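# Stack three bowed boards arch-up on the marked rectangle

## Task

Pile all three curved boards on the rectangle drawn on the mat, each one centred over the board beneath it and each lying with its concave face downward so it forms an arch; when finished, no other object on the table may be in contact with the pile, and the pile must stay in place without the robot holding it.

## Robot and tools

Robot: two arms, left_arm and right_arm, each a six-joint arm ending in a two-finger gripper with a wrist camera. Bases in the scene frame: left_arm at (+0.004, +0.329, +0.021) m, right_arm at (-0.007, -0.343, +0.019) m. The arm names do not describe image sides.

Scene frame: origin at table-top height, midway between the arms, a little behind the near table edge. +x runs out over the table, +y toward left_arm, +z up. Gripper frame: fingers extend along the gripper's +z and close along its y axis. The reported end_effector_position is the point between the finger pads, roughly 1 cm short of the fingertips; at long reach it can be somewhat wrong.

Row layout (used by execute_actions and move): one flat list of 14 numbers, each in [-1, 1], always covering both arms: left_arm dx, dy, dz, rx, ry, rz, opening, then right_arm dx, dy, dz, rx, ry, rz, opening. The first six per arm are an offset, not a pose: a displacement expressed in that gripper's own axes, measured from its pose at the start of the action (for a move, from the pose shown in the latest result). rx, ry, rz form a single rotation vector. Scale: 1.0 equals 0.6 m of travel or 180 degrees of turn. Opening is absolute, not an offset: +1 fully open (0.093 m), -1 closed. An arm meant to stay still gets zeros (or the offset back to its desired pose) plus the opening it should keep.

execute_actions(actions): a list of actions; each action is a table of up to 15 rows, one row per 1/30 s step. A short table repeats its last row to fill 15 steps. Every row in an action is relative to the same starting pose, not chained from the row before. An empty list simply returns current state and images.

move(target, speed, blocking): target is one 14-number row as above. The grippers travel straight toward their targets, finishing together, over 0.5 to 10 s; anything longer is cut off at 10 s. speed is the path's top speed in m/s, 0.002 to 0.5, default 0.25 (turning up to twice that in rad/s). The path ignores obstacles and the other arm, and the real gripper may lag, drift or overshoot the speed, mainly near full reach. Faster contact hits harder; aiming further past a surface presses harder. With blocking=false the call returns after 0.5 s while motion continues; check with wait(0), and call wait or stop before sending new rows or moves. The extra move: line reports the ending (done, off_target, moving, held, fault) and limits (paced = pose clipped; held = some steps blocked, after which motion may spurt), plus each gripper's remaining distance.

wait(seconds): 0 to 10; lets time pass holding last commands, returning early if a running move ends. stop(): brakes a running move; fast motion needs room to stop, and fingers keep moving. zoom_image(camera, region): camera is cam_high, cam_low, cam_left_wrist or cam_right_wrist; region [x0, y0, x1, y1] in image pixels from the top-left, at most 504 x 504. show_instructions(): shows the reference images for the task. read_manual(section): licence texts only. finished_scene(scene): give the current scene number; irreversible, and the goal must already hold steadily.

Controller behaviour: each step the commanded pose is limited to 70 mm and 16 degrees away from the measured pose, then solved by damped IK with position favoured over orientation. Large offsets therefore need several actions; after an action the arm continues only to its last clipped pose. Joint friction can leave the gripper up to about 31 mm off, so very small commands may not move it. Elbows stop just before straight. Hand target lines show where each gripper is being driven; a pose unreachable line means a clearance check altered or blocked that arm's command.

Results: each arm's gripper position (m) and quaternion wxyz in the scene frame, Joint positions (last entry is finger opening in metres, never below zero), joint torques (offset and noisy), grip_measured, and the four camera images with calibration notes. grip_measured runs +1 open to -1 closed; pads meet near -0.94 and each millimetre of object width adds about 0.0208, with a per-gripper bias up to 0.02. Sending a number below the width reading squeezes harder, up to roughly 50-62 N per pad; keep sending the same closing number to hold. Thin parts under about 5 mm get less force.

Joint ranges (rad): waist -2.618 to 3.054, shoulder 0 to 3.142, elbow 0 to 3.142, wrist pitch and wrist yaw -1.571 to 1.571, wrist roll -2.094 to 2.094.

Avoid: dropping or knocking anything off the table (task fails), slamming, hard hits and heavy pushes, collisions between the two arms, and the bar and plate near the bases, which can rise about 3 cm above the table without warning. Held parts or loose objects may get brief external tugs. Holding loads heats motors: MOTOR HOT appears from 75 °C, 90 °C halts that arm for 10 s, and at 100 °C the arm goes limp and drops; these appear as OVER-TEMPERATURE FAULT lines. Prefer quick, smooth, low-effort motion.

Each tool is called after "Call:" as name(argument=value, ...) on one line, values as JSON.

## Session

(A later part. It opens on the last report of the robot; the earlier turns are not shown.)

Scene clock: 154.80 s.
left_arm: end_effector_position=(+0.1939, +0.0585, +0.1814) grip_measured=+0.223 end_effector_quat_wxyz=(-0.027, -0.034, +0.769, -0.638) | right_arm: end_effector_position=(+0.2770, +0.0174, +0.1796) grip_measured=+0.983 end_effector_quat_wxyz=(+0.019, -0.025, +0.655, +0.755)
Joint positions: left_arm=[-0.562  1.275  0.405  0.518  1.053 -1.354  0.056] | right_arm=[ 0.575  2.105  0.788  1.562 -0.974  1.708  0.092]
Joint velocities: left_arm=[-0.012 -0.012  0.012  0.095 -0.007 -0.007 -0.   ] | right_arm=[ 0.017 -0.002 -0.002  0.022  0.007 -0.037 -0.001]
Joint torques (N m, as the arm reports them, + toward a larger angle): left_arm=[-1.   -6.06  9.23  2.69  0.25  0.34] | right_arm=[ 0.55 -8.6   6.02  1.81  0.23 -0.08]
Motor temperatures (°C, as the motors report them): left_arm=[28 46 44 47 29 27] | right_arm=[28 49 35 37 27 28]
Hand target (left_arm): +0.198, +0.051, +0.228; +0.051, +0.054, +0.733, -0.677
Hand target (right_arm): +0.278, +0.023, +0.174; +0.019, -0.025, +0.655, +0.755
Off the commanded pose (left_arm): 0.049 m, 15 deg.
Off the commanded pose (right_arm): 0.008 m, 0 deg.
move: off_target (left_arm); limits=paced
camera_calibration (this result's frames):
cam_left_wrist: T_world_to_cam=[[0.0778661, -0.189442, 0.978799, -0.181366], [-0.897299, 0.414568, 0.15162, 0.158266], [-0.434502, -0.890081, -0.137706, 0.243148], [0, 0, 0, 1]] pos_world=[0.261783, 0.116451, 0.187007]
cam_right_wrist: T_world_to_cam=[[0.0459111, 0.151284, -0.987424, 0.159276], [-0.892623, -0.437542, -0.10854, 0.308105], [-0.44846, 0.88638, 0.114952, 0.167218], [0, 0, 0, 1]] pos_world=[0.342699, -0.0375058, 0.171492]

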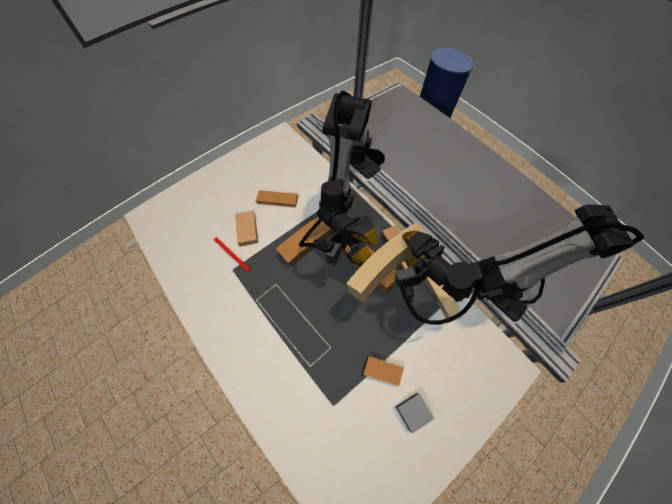

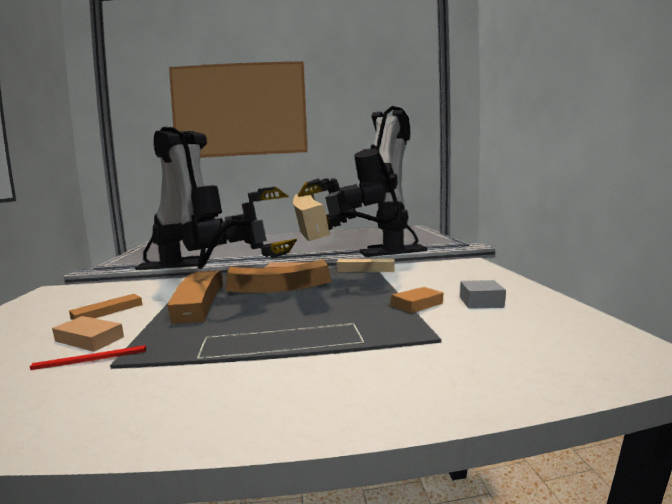

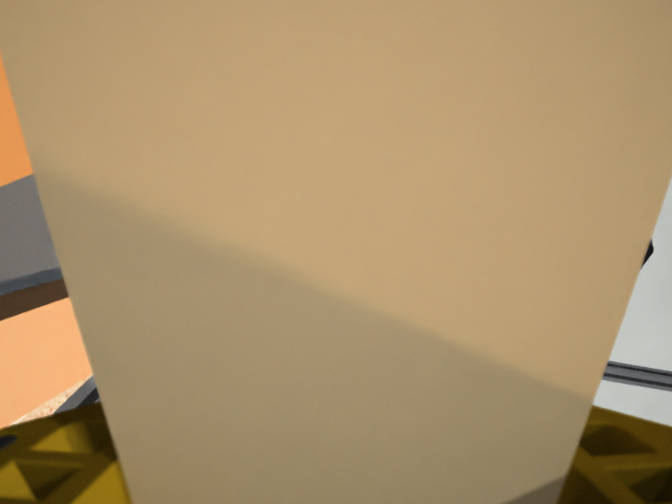

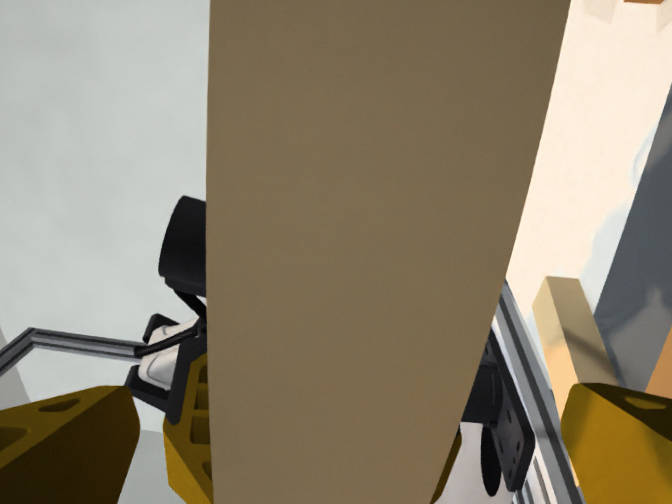

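Call:
move(target=[0,-0.07,0.008,0.03,0,0.07,0, 0,-0.03,0.085,0,0,0,1], speed=0.08)

Scene clock: 159.43 s.
left_arm: end_effector_position=(+0.1967, +0.0712, +0.1605) grip_measured=+0.224 end_effector_quat_wxyz=(-0.034, -0.157, +0.819, -0.551) | right_arm: end_effector_position=(+0.2774, +0.0594, +0.1777) grip_measured=+0.983 end_effector_quat_wxyz=(+0.025, -0.030, +0.649, +0.760)
Joint positions: left_arm=[-0.595  1.147  0.468  0.086  0.829 -1.369  0.056] | right_arm=[ 0.669  2.174  0.903  1.509 -0.88   1.676  0.092]
Joint velocities: left_arm=[-0.002  0.007  0.007 -0.139  0.051  0.022  0.001] | right_arm=[ 0.002  0.002 -0.007 -0.037  0.007 -0.022 -0.001]
Joint torques (N m, as the arm reports them, + toward a larger angle): left_arm=[-2.47 -5.76 10.97  2.58  1.    0.35] | right_arm=[ 1.43 -9.4   7.16  1.53  0.25 -0.1 ]
Motor temperatures (°C, as the motors report them): left_arm=[28 46 44 47 29 27] | right_arm=[28 48 35 37 27 28]
Hand target (left_arm): +0.193, +0.052, +0.219; +0.009, -0.049, +0.786, -0.617
Hand target (right_arm): +0.277, +0.070, +0.169; +0.019, -0.025, +0.654, +0.756
Off the commanded pose (left_arm): 0.066 m, 30 deg; orientation clipped at the last step of the last action.
Off the commanded pose (right_arm): 0.014 m, 1 deg.
move: off_target (left_arm, right_arm); limits=paced
camera_calibration (this result's frames):
cam_left_wrist: T_world_to_cam=[[0.286331, -0.349471, 0.892124, -0.174383], [-0.906306, 0.203289, 0.370517, 0.140371], [-0.310844, -0.914628, -0.25852, 0.249654], [0, 0, 0, 1]] pos_world=[0.254753, 0.138863, 0.168102]
cam_right_wrist: T_world_to_cam=[[0.059478, 0.165537, -0.984408, 0.14593], [-0.892092, -0.433689, -0.126829, 0.329516], [-0.447922, 0.885727, 0.121879, 0.129088], [0, 0, 0, 1]] pos_world=[0.343101, 0.00441395, 0.169713]

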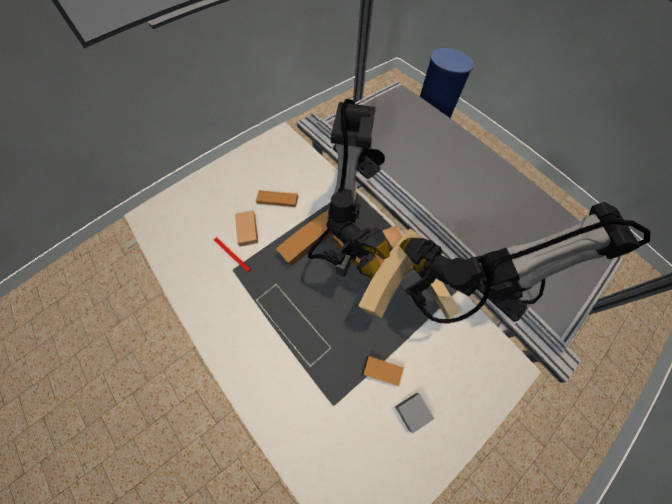

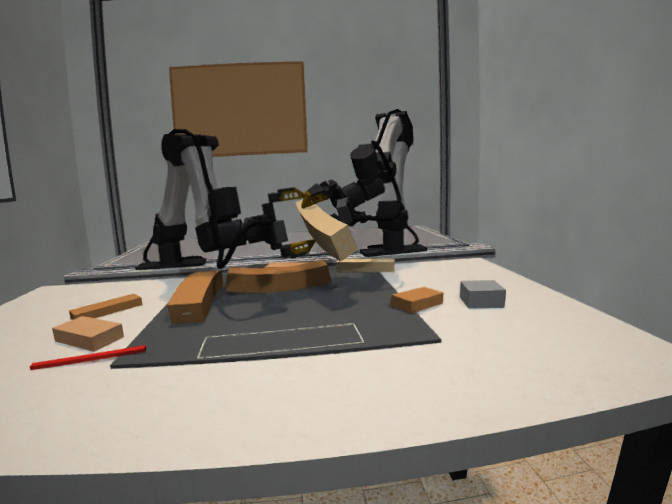

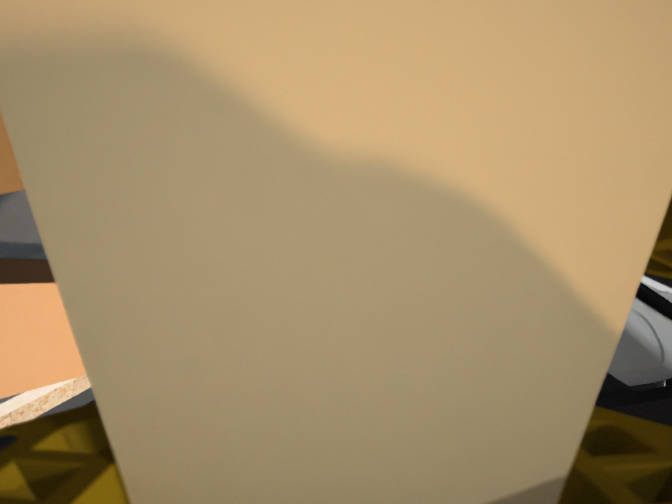

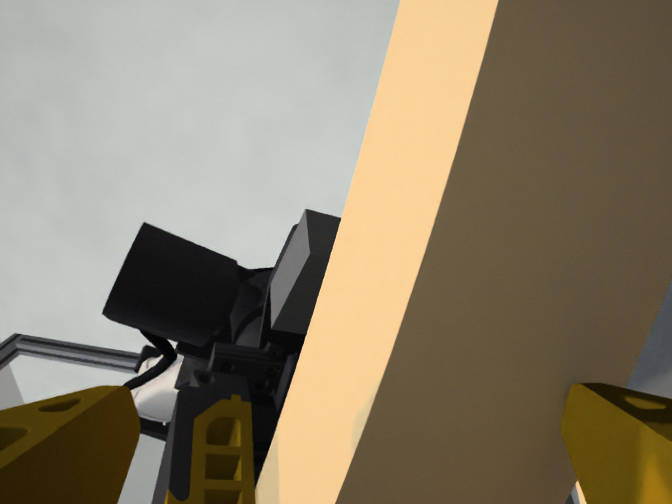

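Call:
move(target=[0,0,0,0,0,0,0, 0,0.0,-0.2,0,0,0,1], speed=0.1)

Scene clock: 164.90 s.
left_arm: end_effector_position=(+0.1857, +0.0799, +0.1388) grip_measured=+0.224 end_effector_quat_wxyz=(-0.071, -0.201, +0.832, -0.513) | right_arm: end_effector_position=(+0.2843, -0.0551, +0.1589) grip_measured=+0.983 end_effector_quat_wxyz=(+0.028, -0.026, +0.681, +0.731)
Joint positions: left_arm=[-0.596  1.147  0.459 -0.03   0.813 -1.39   0.056] | right_arm=[ 0.37   2.053  0.649  1.574 -1.175  1.65   0.092]
Joint velocities: left_arm=[-0.007 -0.017  0.007 -0.007 -0.037  0.022 -0.   ] | right_arm=[ 0.007 -0.007  0.012  0.066  0.022 -0.051  0.   ]
Joint torques (N m, as the arm reports them, + toward a larger angle): left_arm=[ 0.27 -3.68  7.41  2.18  0.38  0.23] | right_arm=[ -0.57 -10.81   2.64   1.65  -0.1   -0.02]
Motor temperatures (°C, as the motors report them): left_arm=[28 46 45 48 29 27] | right_arm=[28 48 35 38 27 28]
Hand target (left_arm): +0.195, +0.073, +0.161; -0.034, -0.157, +0.820, -0.549
Hand target (right_arm): +0.279, -0.059, +0.159; +0.026, -0.030, +0.682, +0.730
Off the commanded pose (left_arm): 0.026 m, 8 deg.
Off the commanded pose (right_arm): 0.007 m, 5 deg.
joint sent to its limit (right arm) — the command would take joint 4 (wrist pitch) past its upper limit, so that joint was sent only as far as its limit.
move: off_target (left_arm, right_arm)
camera_calibration (this result's frames):
cam_left_wrist: T_world_to_cam=[[0.399742, -0.400199, 0.82465, -0.156565], [-0.858064, 0.153039, 0.490209, 0.115115], [-0.322385, -0.90356, -0.28222, 0.253127], [0, 0, 0, 1]] pos_world=[0.242966, 0.148441, 0.144118]
cam_right_wrist: T_world_to_cam=[[0.0591017, 0.0798417, -0.995054, 0.143061], [-0.897445, -0.432263, -0.0879883, 0.279009], [-0.43715, 0.898206, 0.0461061, 0.245574], [0, 0, 0, 1]] pos_world=[0.349293, -0.111394, 0.155581]

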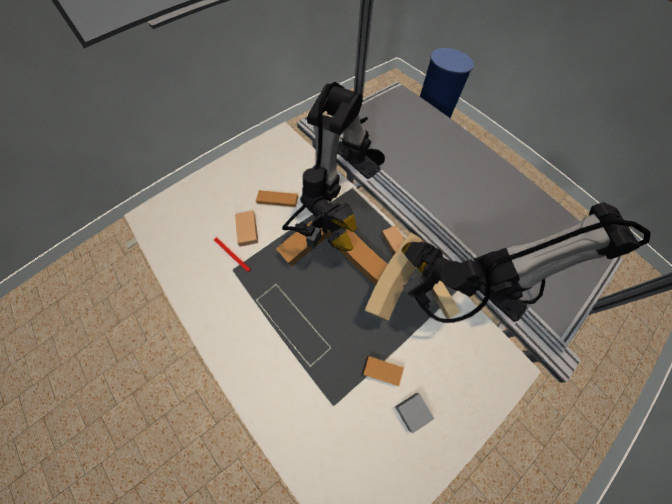

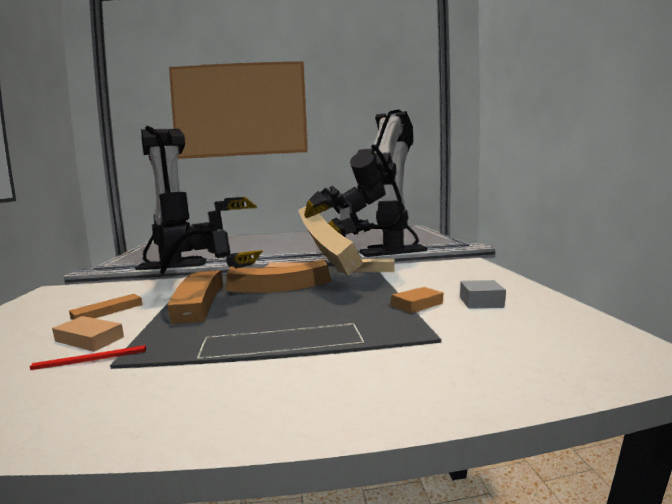

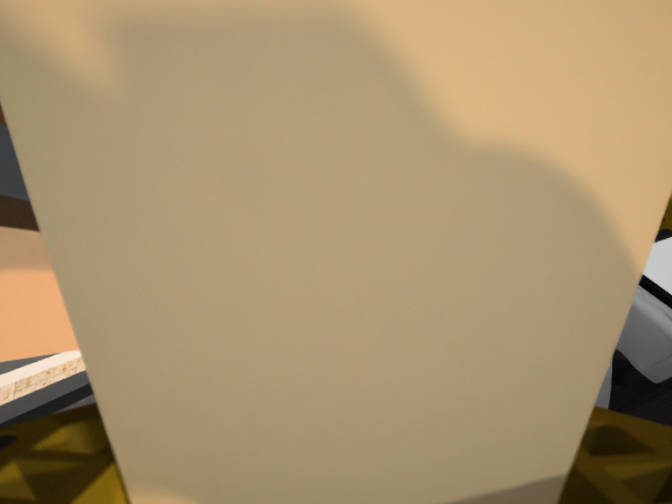

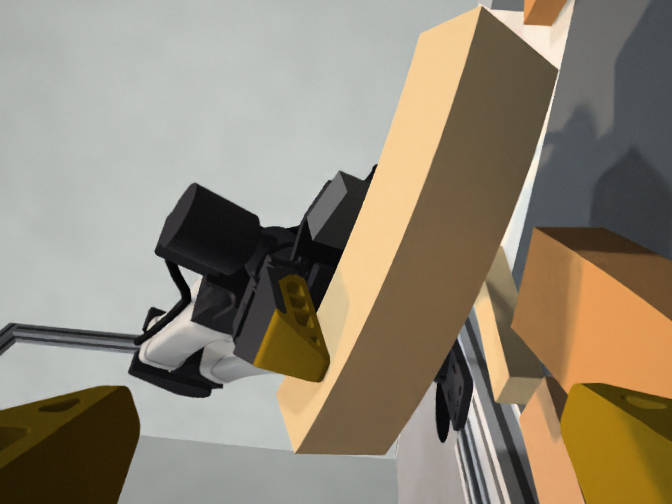

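Call:
move(target=[0.045,-0.243,-0.008,0.175,0.06,0.19,0, 0,0.12,-0.08,0,0,0,1], speed=0.12)

Scene clock: 180.77 s.
left_arm: end_effector_position=(+0.2209, +0.0262, +0.2302) grip_measured=+0.223 end_effector_quat_wxyz=(-0.001, +0.006, +0.723, -0.691) | right_arm: end_effector_position=(+0.2826, -0.1040, +0.2310) grip_measured=+0.983 end_effector_quat_wxyz=(+0.039, -0.037, +0.678, +0.733)
Joint positions: left_arm=[-0.609  1.425  0.533  0.832  1.043 -1.519  0.056] | right_arm=[ 0.222  1.753  0.627  1.422 -1.318  1.748  0.092]
Joint velocities: left_arm=[-0.002  0.027 -0.002  0.051 -0.037 -0.081 -0.001] | right_arm=[-0.002 -0.022 -0.007  0.081  0.022 -0.007 -0.001]
Joint torques (N m, as the arm reports them, + toward a larger angle): left_arm=[-0.89 -5.7   8.39  2.74 -0.02  0.26] | right_arm=[-0.86 -9.39  4.01  1.32 -0.02  0.02]
Motor temperatures (°C, as the motors report them): left_arm=[28 44 45 48 29 27] | right_arm=[28 48 34 38 27 28]
Hand target (left_arm): +0.218, +0.022, +0.270; +0.062, +0.083, +0.683, -0.723
Hand target (right_arm): +0.278, -0.108, +0.227; +0.028, -0.027, +0.682, +0.730
Off the commanded pose (left_arm): 0.040 m, 14 deg.
Off the commanded pose (right_arm): 0.007 m, 2 deg.
move: off_target (left_arm); limits=paced
camera_calibration (this result's frames):
cam_left_wrist: T_world_to_cam=[[-0.015787, -0.0495296, 0.998648, -0.224899], [-0.894917, 0.446162, 0.00798102, 0.220177], [-0.445954, -0.893581, -0.0513684, 0.215606], [0, 0, 0, 1]] pos_world=[0.28964, 0.0832876, 0.233913]
cam_right_wrist: T_world_to_cam=[[0.0908931, 0.08727, -0.992029, 0.209886], [-0.895141, -0.429387, -0.11979, 0.269719], [-0.436419, 0.898894, 0.0390906, 0.28694], [0, 0, 0, 1]] pos_world=[0.347585, -0.160431, 0.229306]

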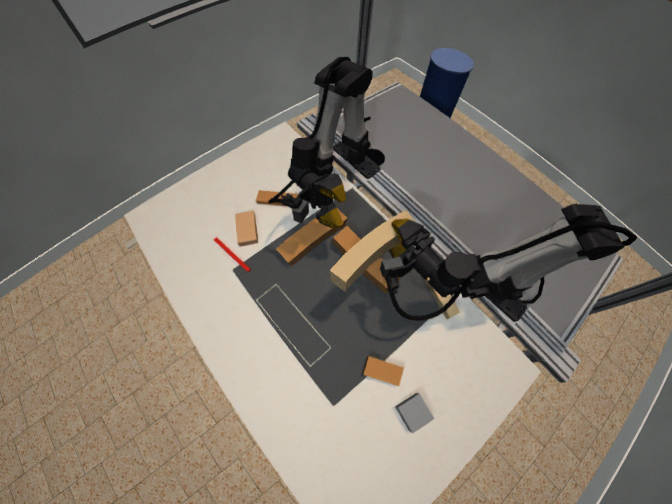

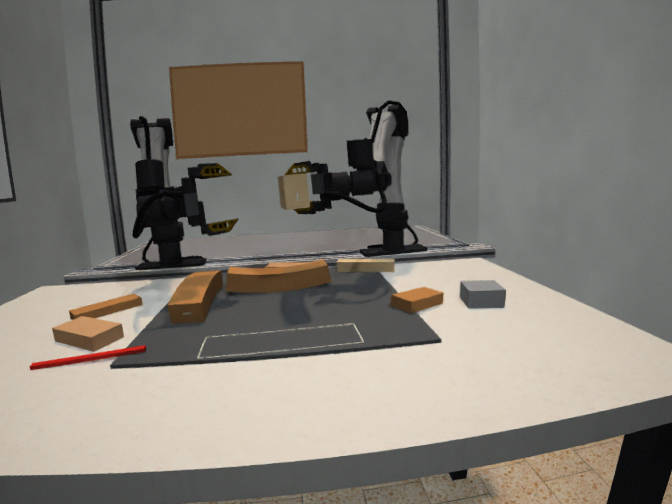

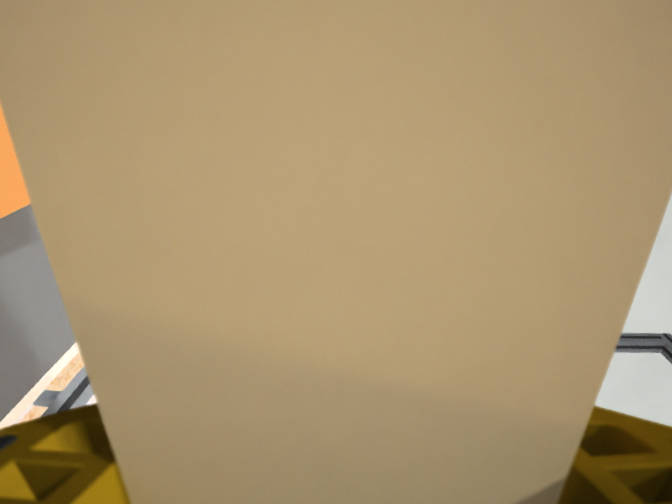

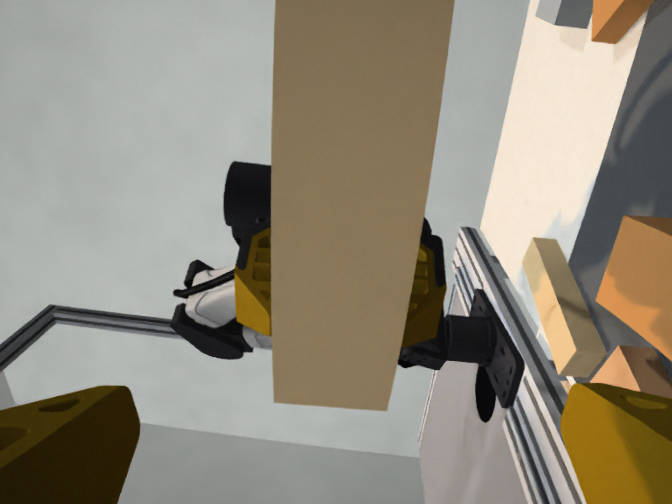

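Call:
execute_actions(actions=[[[0.005,-0.066,0.007,0.032,0.005,0.063,0,-0.03,-0.01,0.07,0,0,0,1]],[[0.005,-0.066,0.007,0.032,0.005,0.063,0,-0.01,-0.01,0.07,0,0,0,1]],[[0.005,-0.066,0.007,0.032,0.005,0.063,0,0,0,0.02,0,0,0,1]]])

Scene clock: 187.13 s.
left_arm: end_effector_position=(+0.2156, +0.0223, +0.2312) grip_measured=+0.223 end_effector_quat_wxyz=(-0.004, +0.016, +0.721, -0.692) | right_arm: end_effector_position=(+0.2878, -0.0192, +0.2471) grip_measured=+0.983 end_effector_quat_wxyz=(+0.049, -0.066, +0.664, +0.743)
Joint positions: left_arm=[-0.626  1.426  0.533  0.841  1.043 -1.514  0.056] | right_arm=[ 0.461  1.827  0.812  1.252 -1.112  1.617  0.092]
Joint velocities: left_arm=[-0.017  0.022  0.007 -0.022  0.007 -0.007  0.001] | right_arm=[ 0.012 -0.007  0.017 -0.022  0.066 -0.007 -0.   ]
Joint torques (N m, as the arm reports them, + toward a larger angle): left_arm=[-0.79 -6.95  8.48  2.54 -0.02  0.33] | right_arm=[ 0.38 -8.84  7.95  1.49  0.18  0.  ]
Motor temperatures (°C, as the motors report them): left_arm=[28 44 46 50 29 27] | right_arm=[28 48 34 38 27 28]
Hand target (left_arm): +0.212, +0.019, +0.269; +0.060, +0.089, +0.685, -0.721
Hand target (right_arm): +0.291, -0.015, +0.248; +0.049, -0.064, +0.665, +0.743
Off the commanded pose (left_arm): 0.040 m, 13 deg.
Off the commanded pose (right_arm): 0.006 m, 0 deg.
camera_calibration (this result's frames):
cam_left_wrist: T_world_to_cam=[[-0.0277799, -0.0449612, 0.998602, -0.22368], [-0.886473, 0.462765, -0.00382508, 0.217743], [-0.461946, -0.88534, -0.0527124, 0.213405], [0, 0, 0, 1]] pos_world=[0.285391, 0.0781157, 0.235449]
cam_right_wrist: T_world_to_cam=[[0.143485, 0.122311, -0.982065, 0.201027], [-0.874303, -0.449277, -0.183695, 0.322179], [-0.463688, 0.88498, 0.0424728, 0.219034], [0, 0, 0, 1]] pos_world=[0.354401, -0.0736808, 0.247301]

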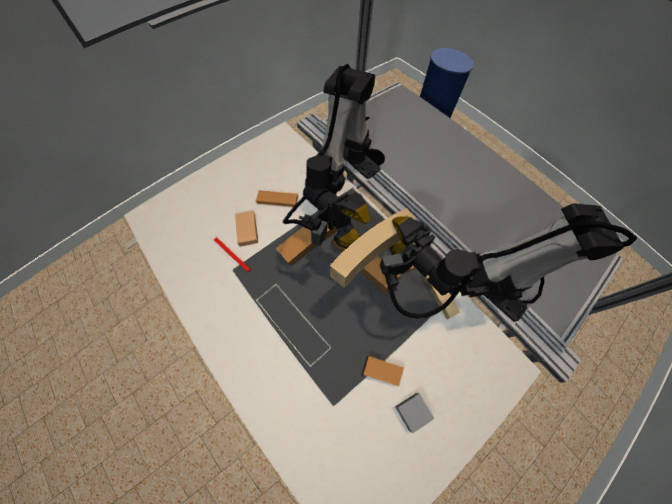

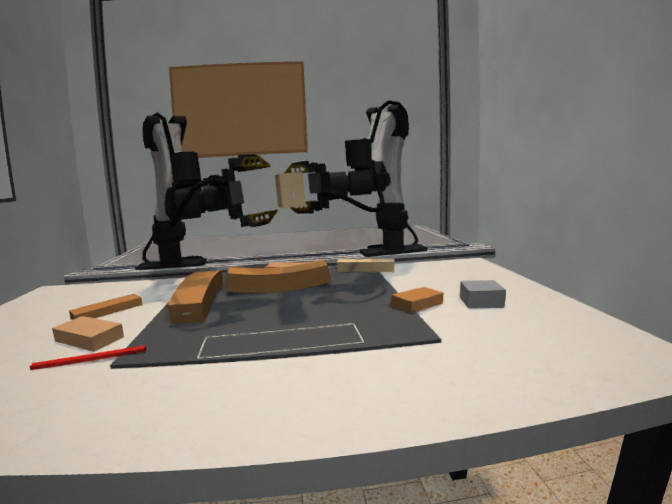

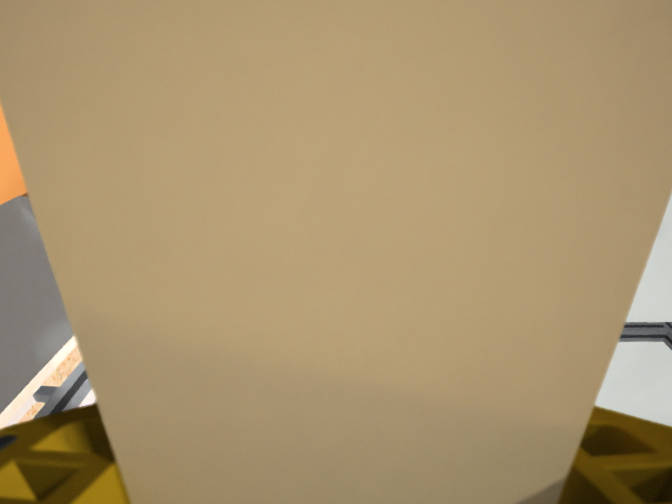

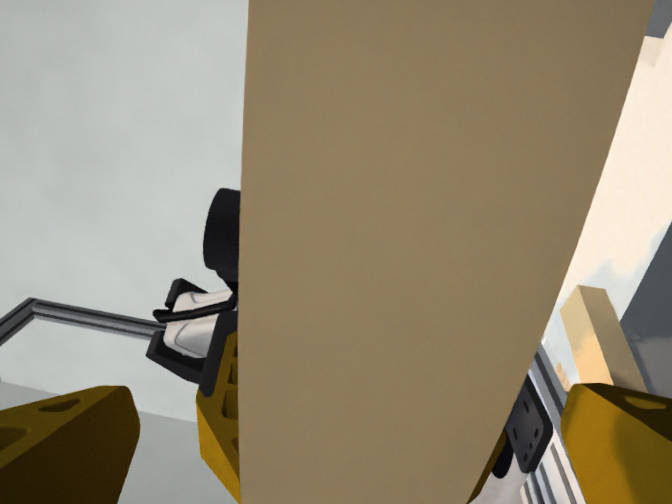

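Call:
execute_actions(actions=[[[0.0,-0.064,0.004,0.032,0.005,0.063,0,-0.02,-0.04,0,0.036,-0.008,0.052,1]],[[0.0,-0.064,0.004,0.032,0.005,0.063,0,0,-0.01,0,0.01,0,0.015,1]]])

Scene clock: 191.07 s.
left_arm: end_effector_position=(+0.2162, +0.0225, +0.2267) grip_measured=+0.223 end_effector_quat_wxyz=(-0.009, +0.008, +0.726, -0.687) | right_arm: end_effector_position=(+0.2986, -0.0144, +0.2171) grip_measured=+0.983 end_effector_quat_wxyz=(-0.013, +0.000, +0.708, +0.706)
Joint positions: left_arm=[-0.626  1.426  0.533  0.813  1.039 -1.511  0.056] | right_arm=[ 0.46   1.827  0.851  0.961 -1.107  1.573  0.092]
Joint velocities: left_arm=[-0.012 -0.002  0.002  0.007  0.007 -0.022 -0.   ] | right_arm=[ 0.017 -0.002  0.002 -0.022  0.051 -0.037  0.001]
Joint torques (N m, as the arm reports them, + toward a larger angle): left_arm=[-0.46 -6.5   8.56  2.67  0.17  0.37] | right_arm=[ -0.18 -10.44   6.84   1.25  -0.09  -0.11]
Motor temperatures (°C, as the motors report them): left_arm=[28 45 46 50 29 27] | right_arm=[28 48 35 38 27 28]
Hand target (left_arm): +0.213, +0.020, +0.267; +0.058, +0.090, +0.688, -0.718
Hand target (right_arm): +0.299, -0.014, +0.216; -0.020, +0.008, +0.712, +0.701
Off the commanded pose (left_arm): 0.042 m, 14 deg.
Off the commanded pose (right_arm): 0.001 m, 1 deg.
camera_calibration (this result's frames):
cam_left_wrist: T_world_to_cam=[[-0.00716495, -0.0598433, 0.998182, -0.223229], [-0.888535, 0.458324, 0.0210997, 0.213015], [-0.458754, -0.886768, -0.0564567, 0.213793], [0, 0, 0, 1]] pos_world=[0.28575, 0.0785958, 0.230399]
cam_right_wrist: T_world_to_cam=[[-0.0350156, 0.00719041, -0.999361, 0.224818], [-0.89139, -0.452372, 0.0279777, 0.287306], [-0.451882, 0.8918, 0.0222495, 0.222071], [0, 0, 0, 1]] pos_world=[0.364324, -0.0696905, 0.211695]

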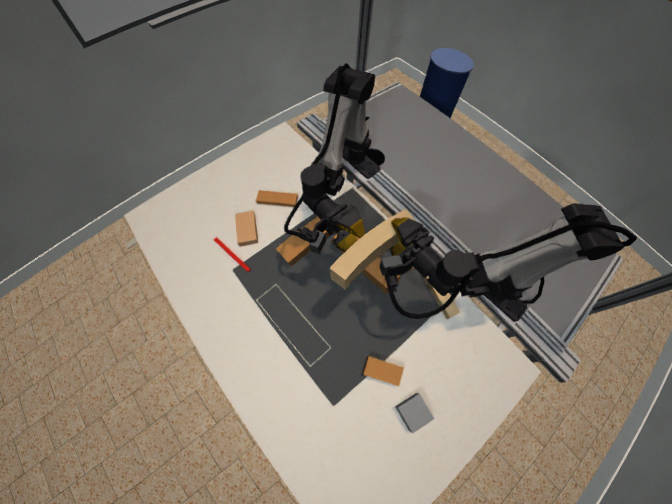

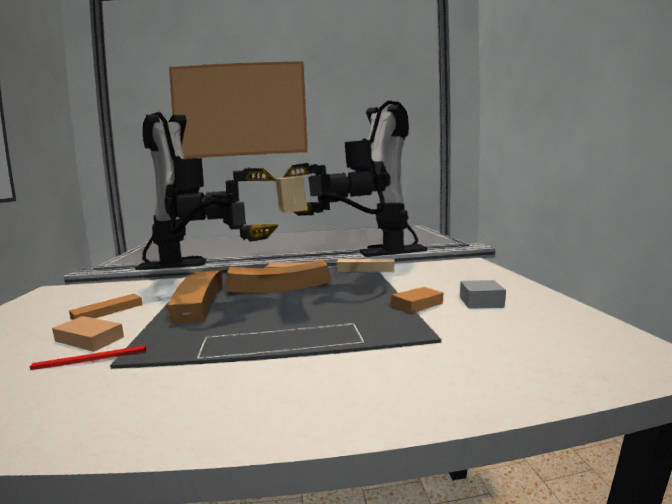

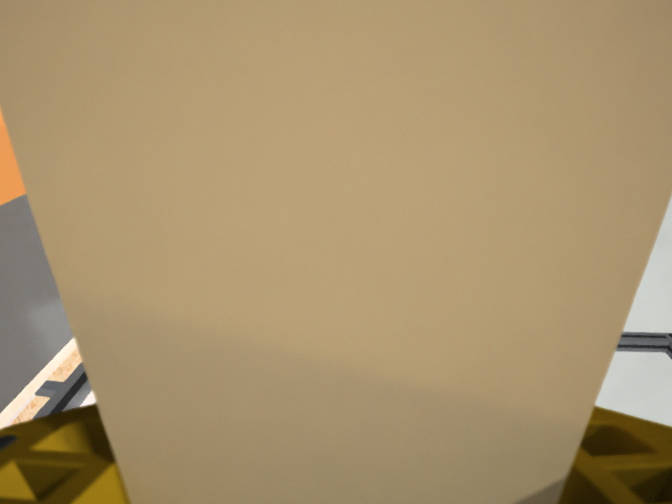

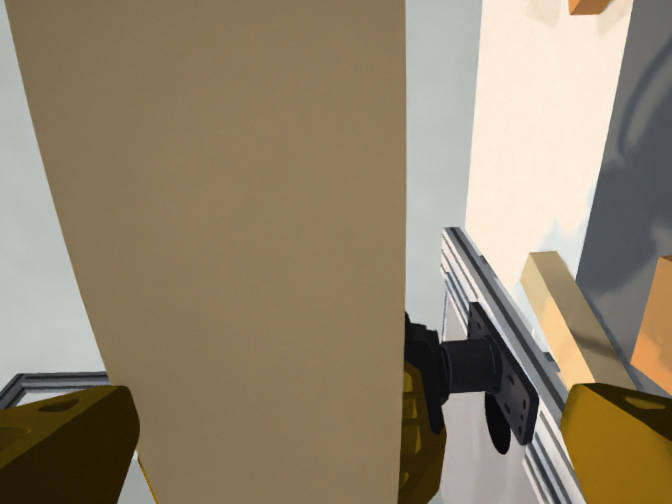

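Call:
execute_actions(actions=[[[0.003,-0.068,0.004,0.035,0.005,0.068,0,0,0.035,0,0,0,0,1]],[[0.0,-0.066,0.004,0.033,0.005,0.065,0,0,0.005,0,0,0,0,1]]])

Scene clock: 193.97 s.
left_arm: end_effector_position=(+0.2150, +0.0224, +0.2286) grip_measured=+0.223 end_effector_quat_wxyz=(-0.003, +0.019, +0.724, -0.689) | right_arm: end_effector_position=(+0.2983, -0.0149, +0.2341) grip_measured=+0.983 end_effector_quat_wxyz=(-0.011, -0.001, +0.707, +0.708)
Joint positions: left_arm=[-0.626  1.426  0.533  0.825  1.046 -1.494  0.056] | right_arm=[ 0.46   1.782  0.873  0.9   -1.107  1.575  0.092]
Joint velocities: left_arm=[ 0.007 -0.002 -0.012 -0.051  0.051  0.022 -0.001] | right_arm=[-0.002 -0.002 -0.012 -0.007 -0.066 -0.066 -0.   ]
Joint torques (N m, as the arm reports them, + toward a larger angle): left_arm=[-0.39 -6.21  8.59  2.61  0.09  0.37] | right_arm=[ -0.16 -10.16   7.18   1.59  -0.08  -0.07]
Motor temperatures (°C, as the motors report them): left_arm=[28 45 46 51 29 27] | right_arm=[28 48 35 38 27 28]
Hand target (left_arm): +0.213, +0.020, +0.267; +0.061, +0.093, +0.687, -0.718
Hand target (right_arm): +0.298, -0.015, +0.237; -0.011, -0.001, +0.706, +0.708
Off the commanded pose (left_arm): 0.040 m, 13 deg.
Off the commanded pose (right_arm): 0.003 m, 0 deg.
camera_calibration (this result's frames):
cam_left_wrist: T_world_to_cam=[[-0.0333527, -0.052986, 0.998038, -0.219551], [-0.88492, 0.465717, -0.00484753, 0.217], [-0.464547, -0.883346, -0.0624213, 0.215858], [0, 0, 0, 1]] pos_world=[0.284981, 0.0779833, 0.233646]
cam_right_wrist: T_world_to_cam=[[-0.0301579, 0.0106948, -0.999488, 0.240394], [-0.891704, -0.452082, 0.0220683, 0.287874], [-0.451614, 0.891912, 0.0231704, 0.221661], [0, 0, 0, 1]] pos_world=[0.364053, -0.0701303, 0.228782]

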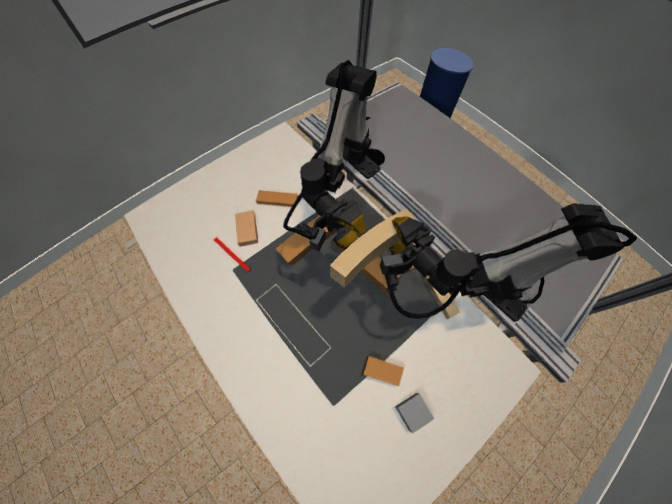

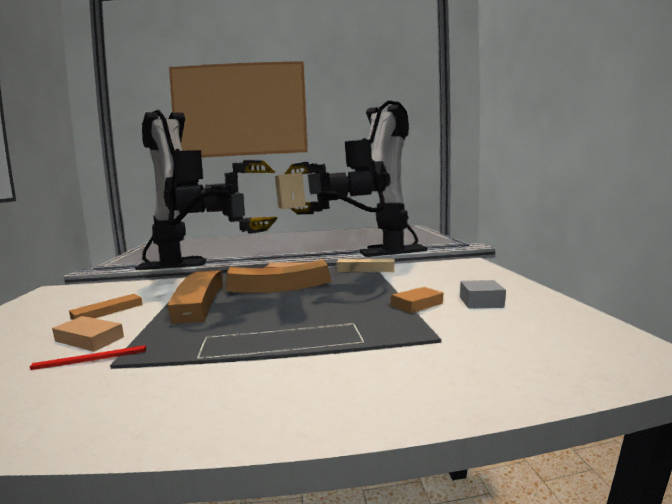

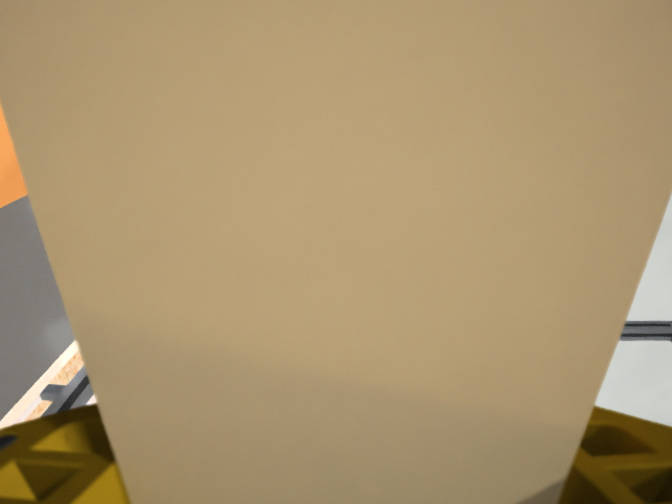

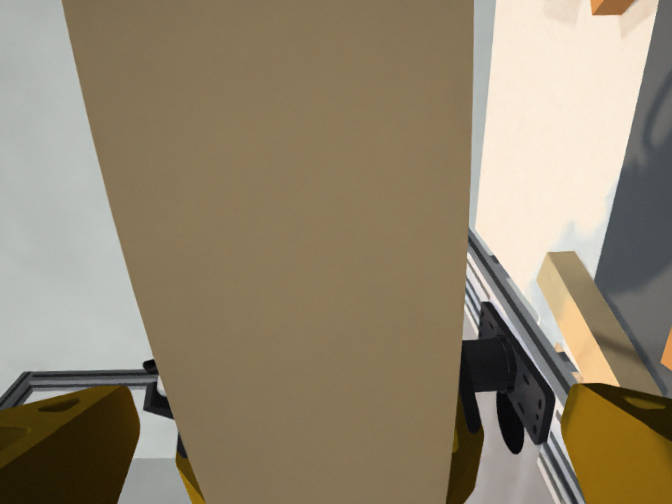

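Call:
execute_actions(actions=[[[0.002,-0.066,0.004,0.033,0.005,0.063,0,0,0.008,0.035,0,0,0,1]],[[0.0,-0.066,0.004,0.033,0.005,0.063,0,0,0.004,0.03,0,0,0,1]],[[0.0,-0.066,0.004,0.033,0.005,0.063,0,0,0.0,0.005,0,0,0,1]]])

Scene clock: 197.57 s.
left_arm: end_effector_position=(+0.2129, +0.0225, +0.2287) grip_measured=+0.223 end_effector_quat_wxyz=(-0.007, +0.024, +0.724, -0.690) | right_arm: end_effector_position=(+0.2895, +0.0157, +0.2567) grip_measured=+0.983 end_effector_quat_wxyz=(+0.002, -0.023, +0.696, +0.718)
Joint positions: left_arm=[-0.626  1.426  0.533  0.825  1.059 -1.494  0.056] | right_arm=[ 0.545  1.782  0.939  0.892 -1.036  1.575  0.092]
Joint velocities: left_arm=[-0.002  0.012  0.022 -0.022 -0.051 -0.051 -0.001] | right_arm=[-0.002 -0.017 -0.017  0.051  0.022 -0.007 -0.   ]
Joint torques (N m, as the arm reports them, + toward a larger angle): left_arm=[-0.41 -6.19  8.4   2.6   0.13  0.31] | right_arm=[ 0.5  -9.4   7.53  1.77  0.06 -0.08]
Motor temperatures (°C, as the motors report them): left_arm=[28 45 46 51 29 27] | right_arm=[28 48 35 38 27 28]
Hand target (left_arm): +0.211, +0.020, +0.267; +0.056, +0.097, +0.687, -0.718
Hand target (right_arm): +0.289, +0.019, +0.257; +0.002, -0.023, +0.696, +0.718
Off the commanded pose (left_arm): 0.040 m, 13 deg.
Off the commanded pose (right_arm): 0.003 m, 0 deg.
camera_calibration (this result's frames):
cam_left_wrist: T_world_to_cam=[[-0.0333735, -0.051913, 0.998094, -0.219764], [-0.879006, 0.476788, -0.00459282, 0.213528], [-0.475641, -0.877484, -0.0615439, 0.216977], [0, 0, 0, 1]] pos_world=[0.283561, 0.0771775, 0.233679]
cam_right_wrist: T_world_to_cam=[[0.0183625, 0.040466, -0.999012, 0.247787], [-0.885425, -0.463459, -0.0350476, 0.306414], [-0.46442, 0.885194, 0.0273194, 0.192627], [0, 0, 0, 1]] pos_world=[0.356216, -0.0385287, 0.253019]

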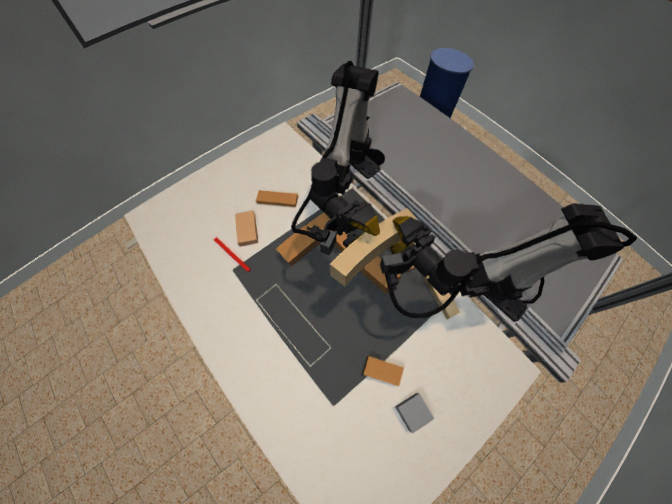

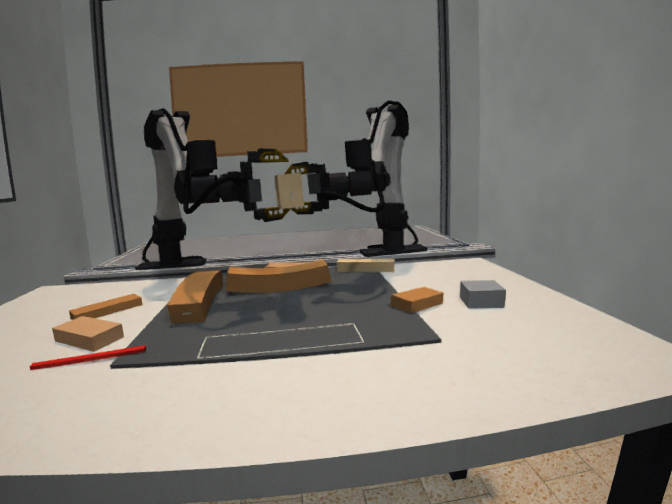

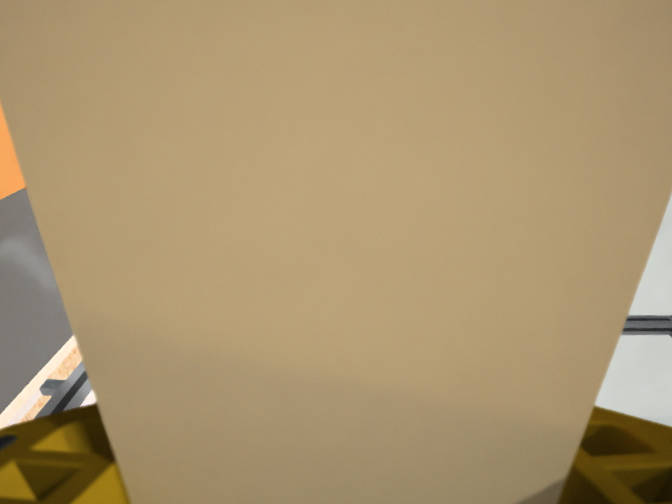

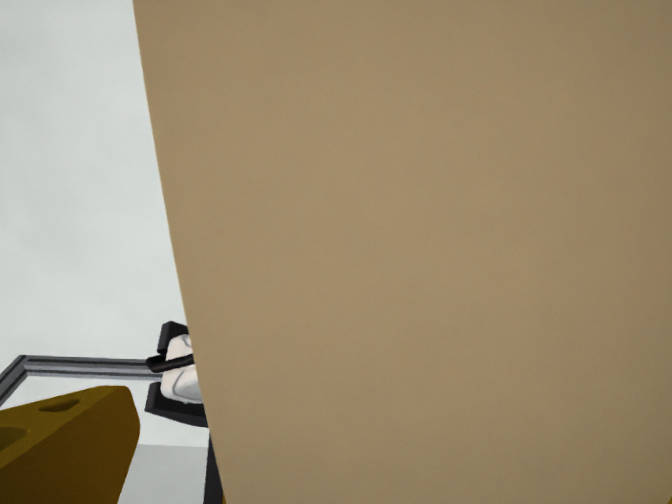

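Call:
execute_actions(actions=[[[0.0,-0.066,0.004,0.033,0.005,0.063,0,-0.02,-0.04,0.02,0.008,0,0.012,1]],[[0.0,-0.066,0.004,0.033,0.005,0.063,0,0,-0.005,0.005,0,0,0,1]]])

Scene clock: 199.70 s.
left_arm: end_effector_position=(+0.2113, +0.0226, +0.2288) grip_measured=+0.223 end_effector_quat_wxyz=(-0.011, +0.027, +0.723, -0.690) | right_arm: end_effector_position=(+0.3003, +0.0225, +0.2382) grip_measured=+0.983 end_effector_quat_wxyz=(-0.007, -0.013, +0.702, +0.712)
Joint positions: left_arm=[-0.626  1.426  0.533  0.825  1.069 -1.494  0.056] | right_arm=[ 0.545  1.854  0.969  0.903 -1.034  1.575  0.092]
Joint velocities: left_arm=[-0.012  0.002 -0.007 -0.022  0.007  0.037 -0.001] | right_arm=[-0.012  0.007  0.007 -0.051  0.007 -0.037 -0.   ]
Joint torques (N m, as the arm reports them, + toward a larger angle): left_arm=[-0.46 -6.43  8.58  2.6   0.12  0.32] | right_arm=[ 0.38 -9.49  7.25  1.87  0.03 -0.09]
Motor temperatures (°C, as the motors report them): left_arm=[28 45 46 52 29 27] | right_arm=[28 48 35 38 27 28]
Hand target (left_arm): +0.209, +0.020, +0.267; +0.052, +0.101, +0.686, -0.719
Hand target (right_arm): +0.300, +0.025, +0.234; -0.008, -0.012, +0.703, +0.711
Off the commanded pose (left_arm): 0.040 m, 13 deg.
Off the commanded pose (right_arm): 0.005 m, 0 deg.
camera_calibration (this result's frames):
cam_left_wrist: T_world_to_cam=[[-0.0333804, -0.0510674, 0.998137, -0.219934], [-0.874249, 0.485457, -0.00439993, 0.210782], [-0.484328, -0.872768, -0.0608504, 0.217827], [0, 0, 0, 1]] pos_world=[0.282435, 0.0765553, 0.233706]
cam_right_wrist: T_world_to_cam=[[-0.00796586, 0.0235674, -0.999691, 0.237313], [-0.886744, -0.462245, -0.00383141, 0.311375], [-0.462192, 0.886439, 0.0245804, 0.192106], [0, 0, 0, 1]] pos_world=[0.36679, -0.0319515, 0.233711]

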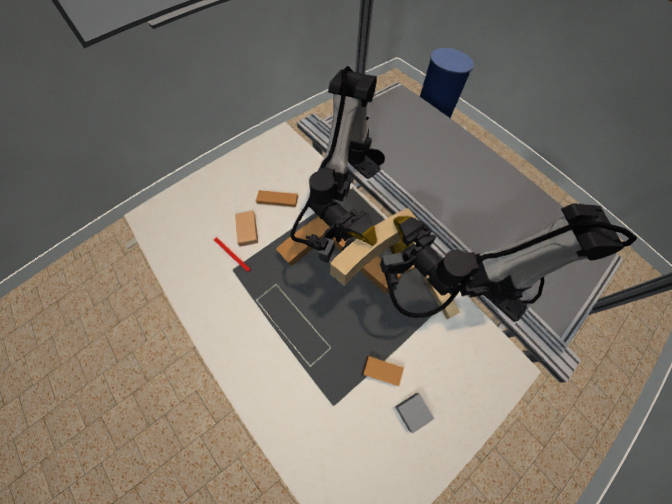

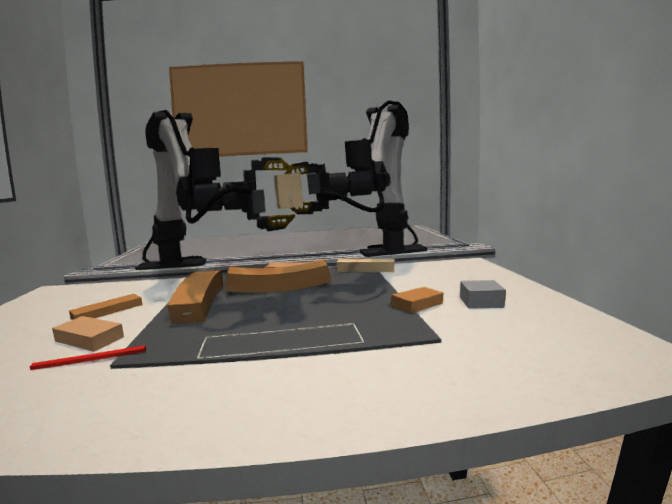

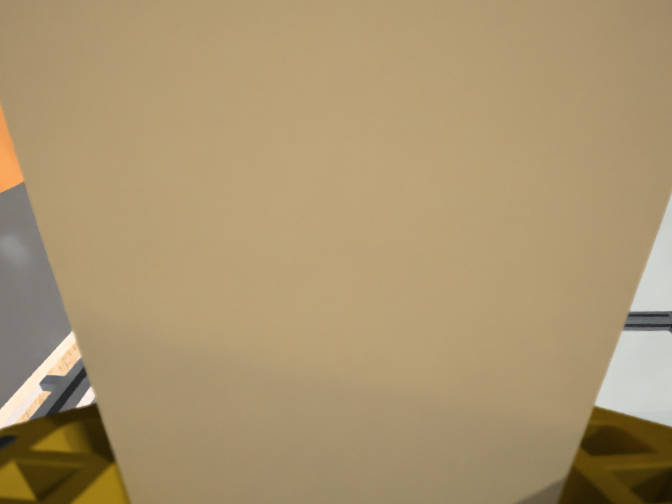

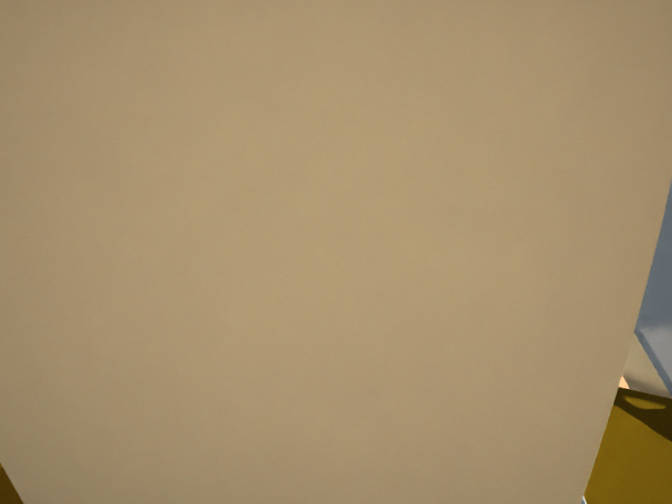

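Call:
zoom_image(camera="cam_low", region=[220,130,360,250])

Region (220, 130, 360, 250) of cam_low's 672x504 image, scaled by 3.600, with more detail than that image has; it fills the top 432 rows of this view, and the rest is white.

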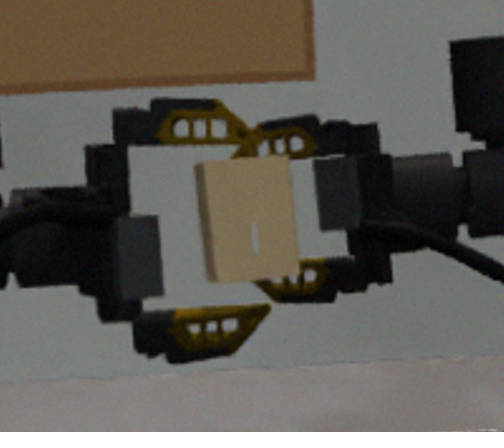

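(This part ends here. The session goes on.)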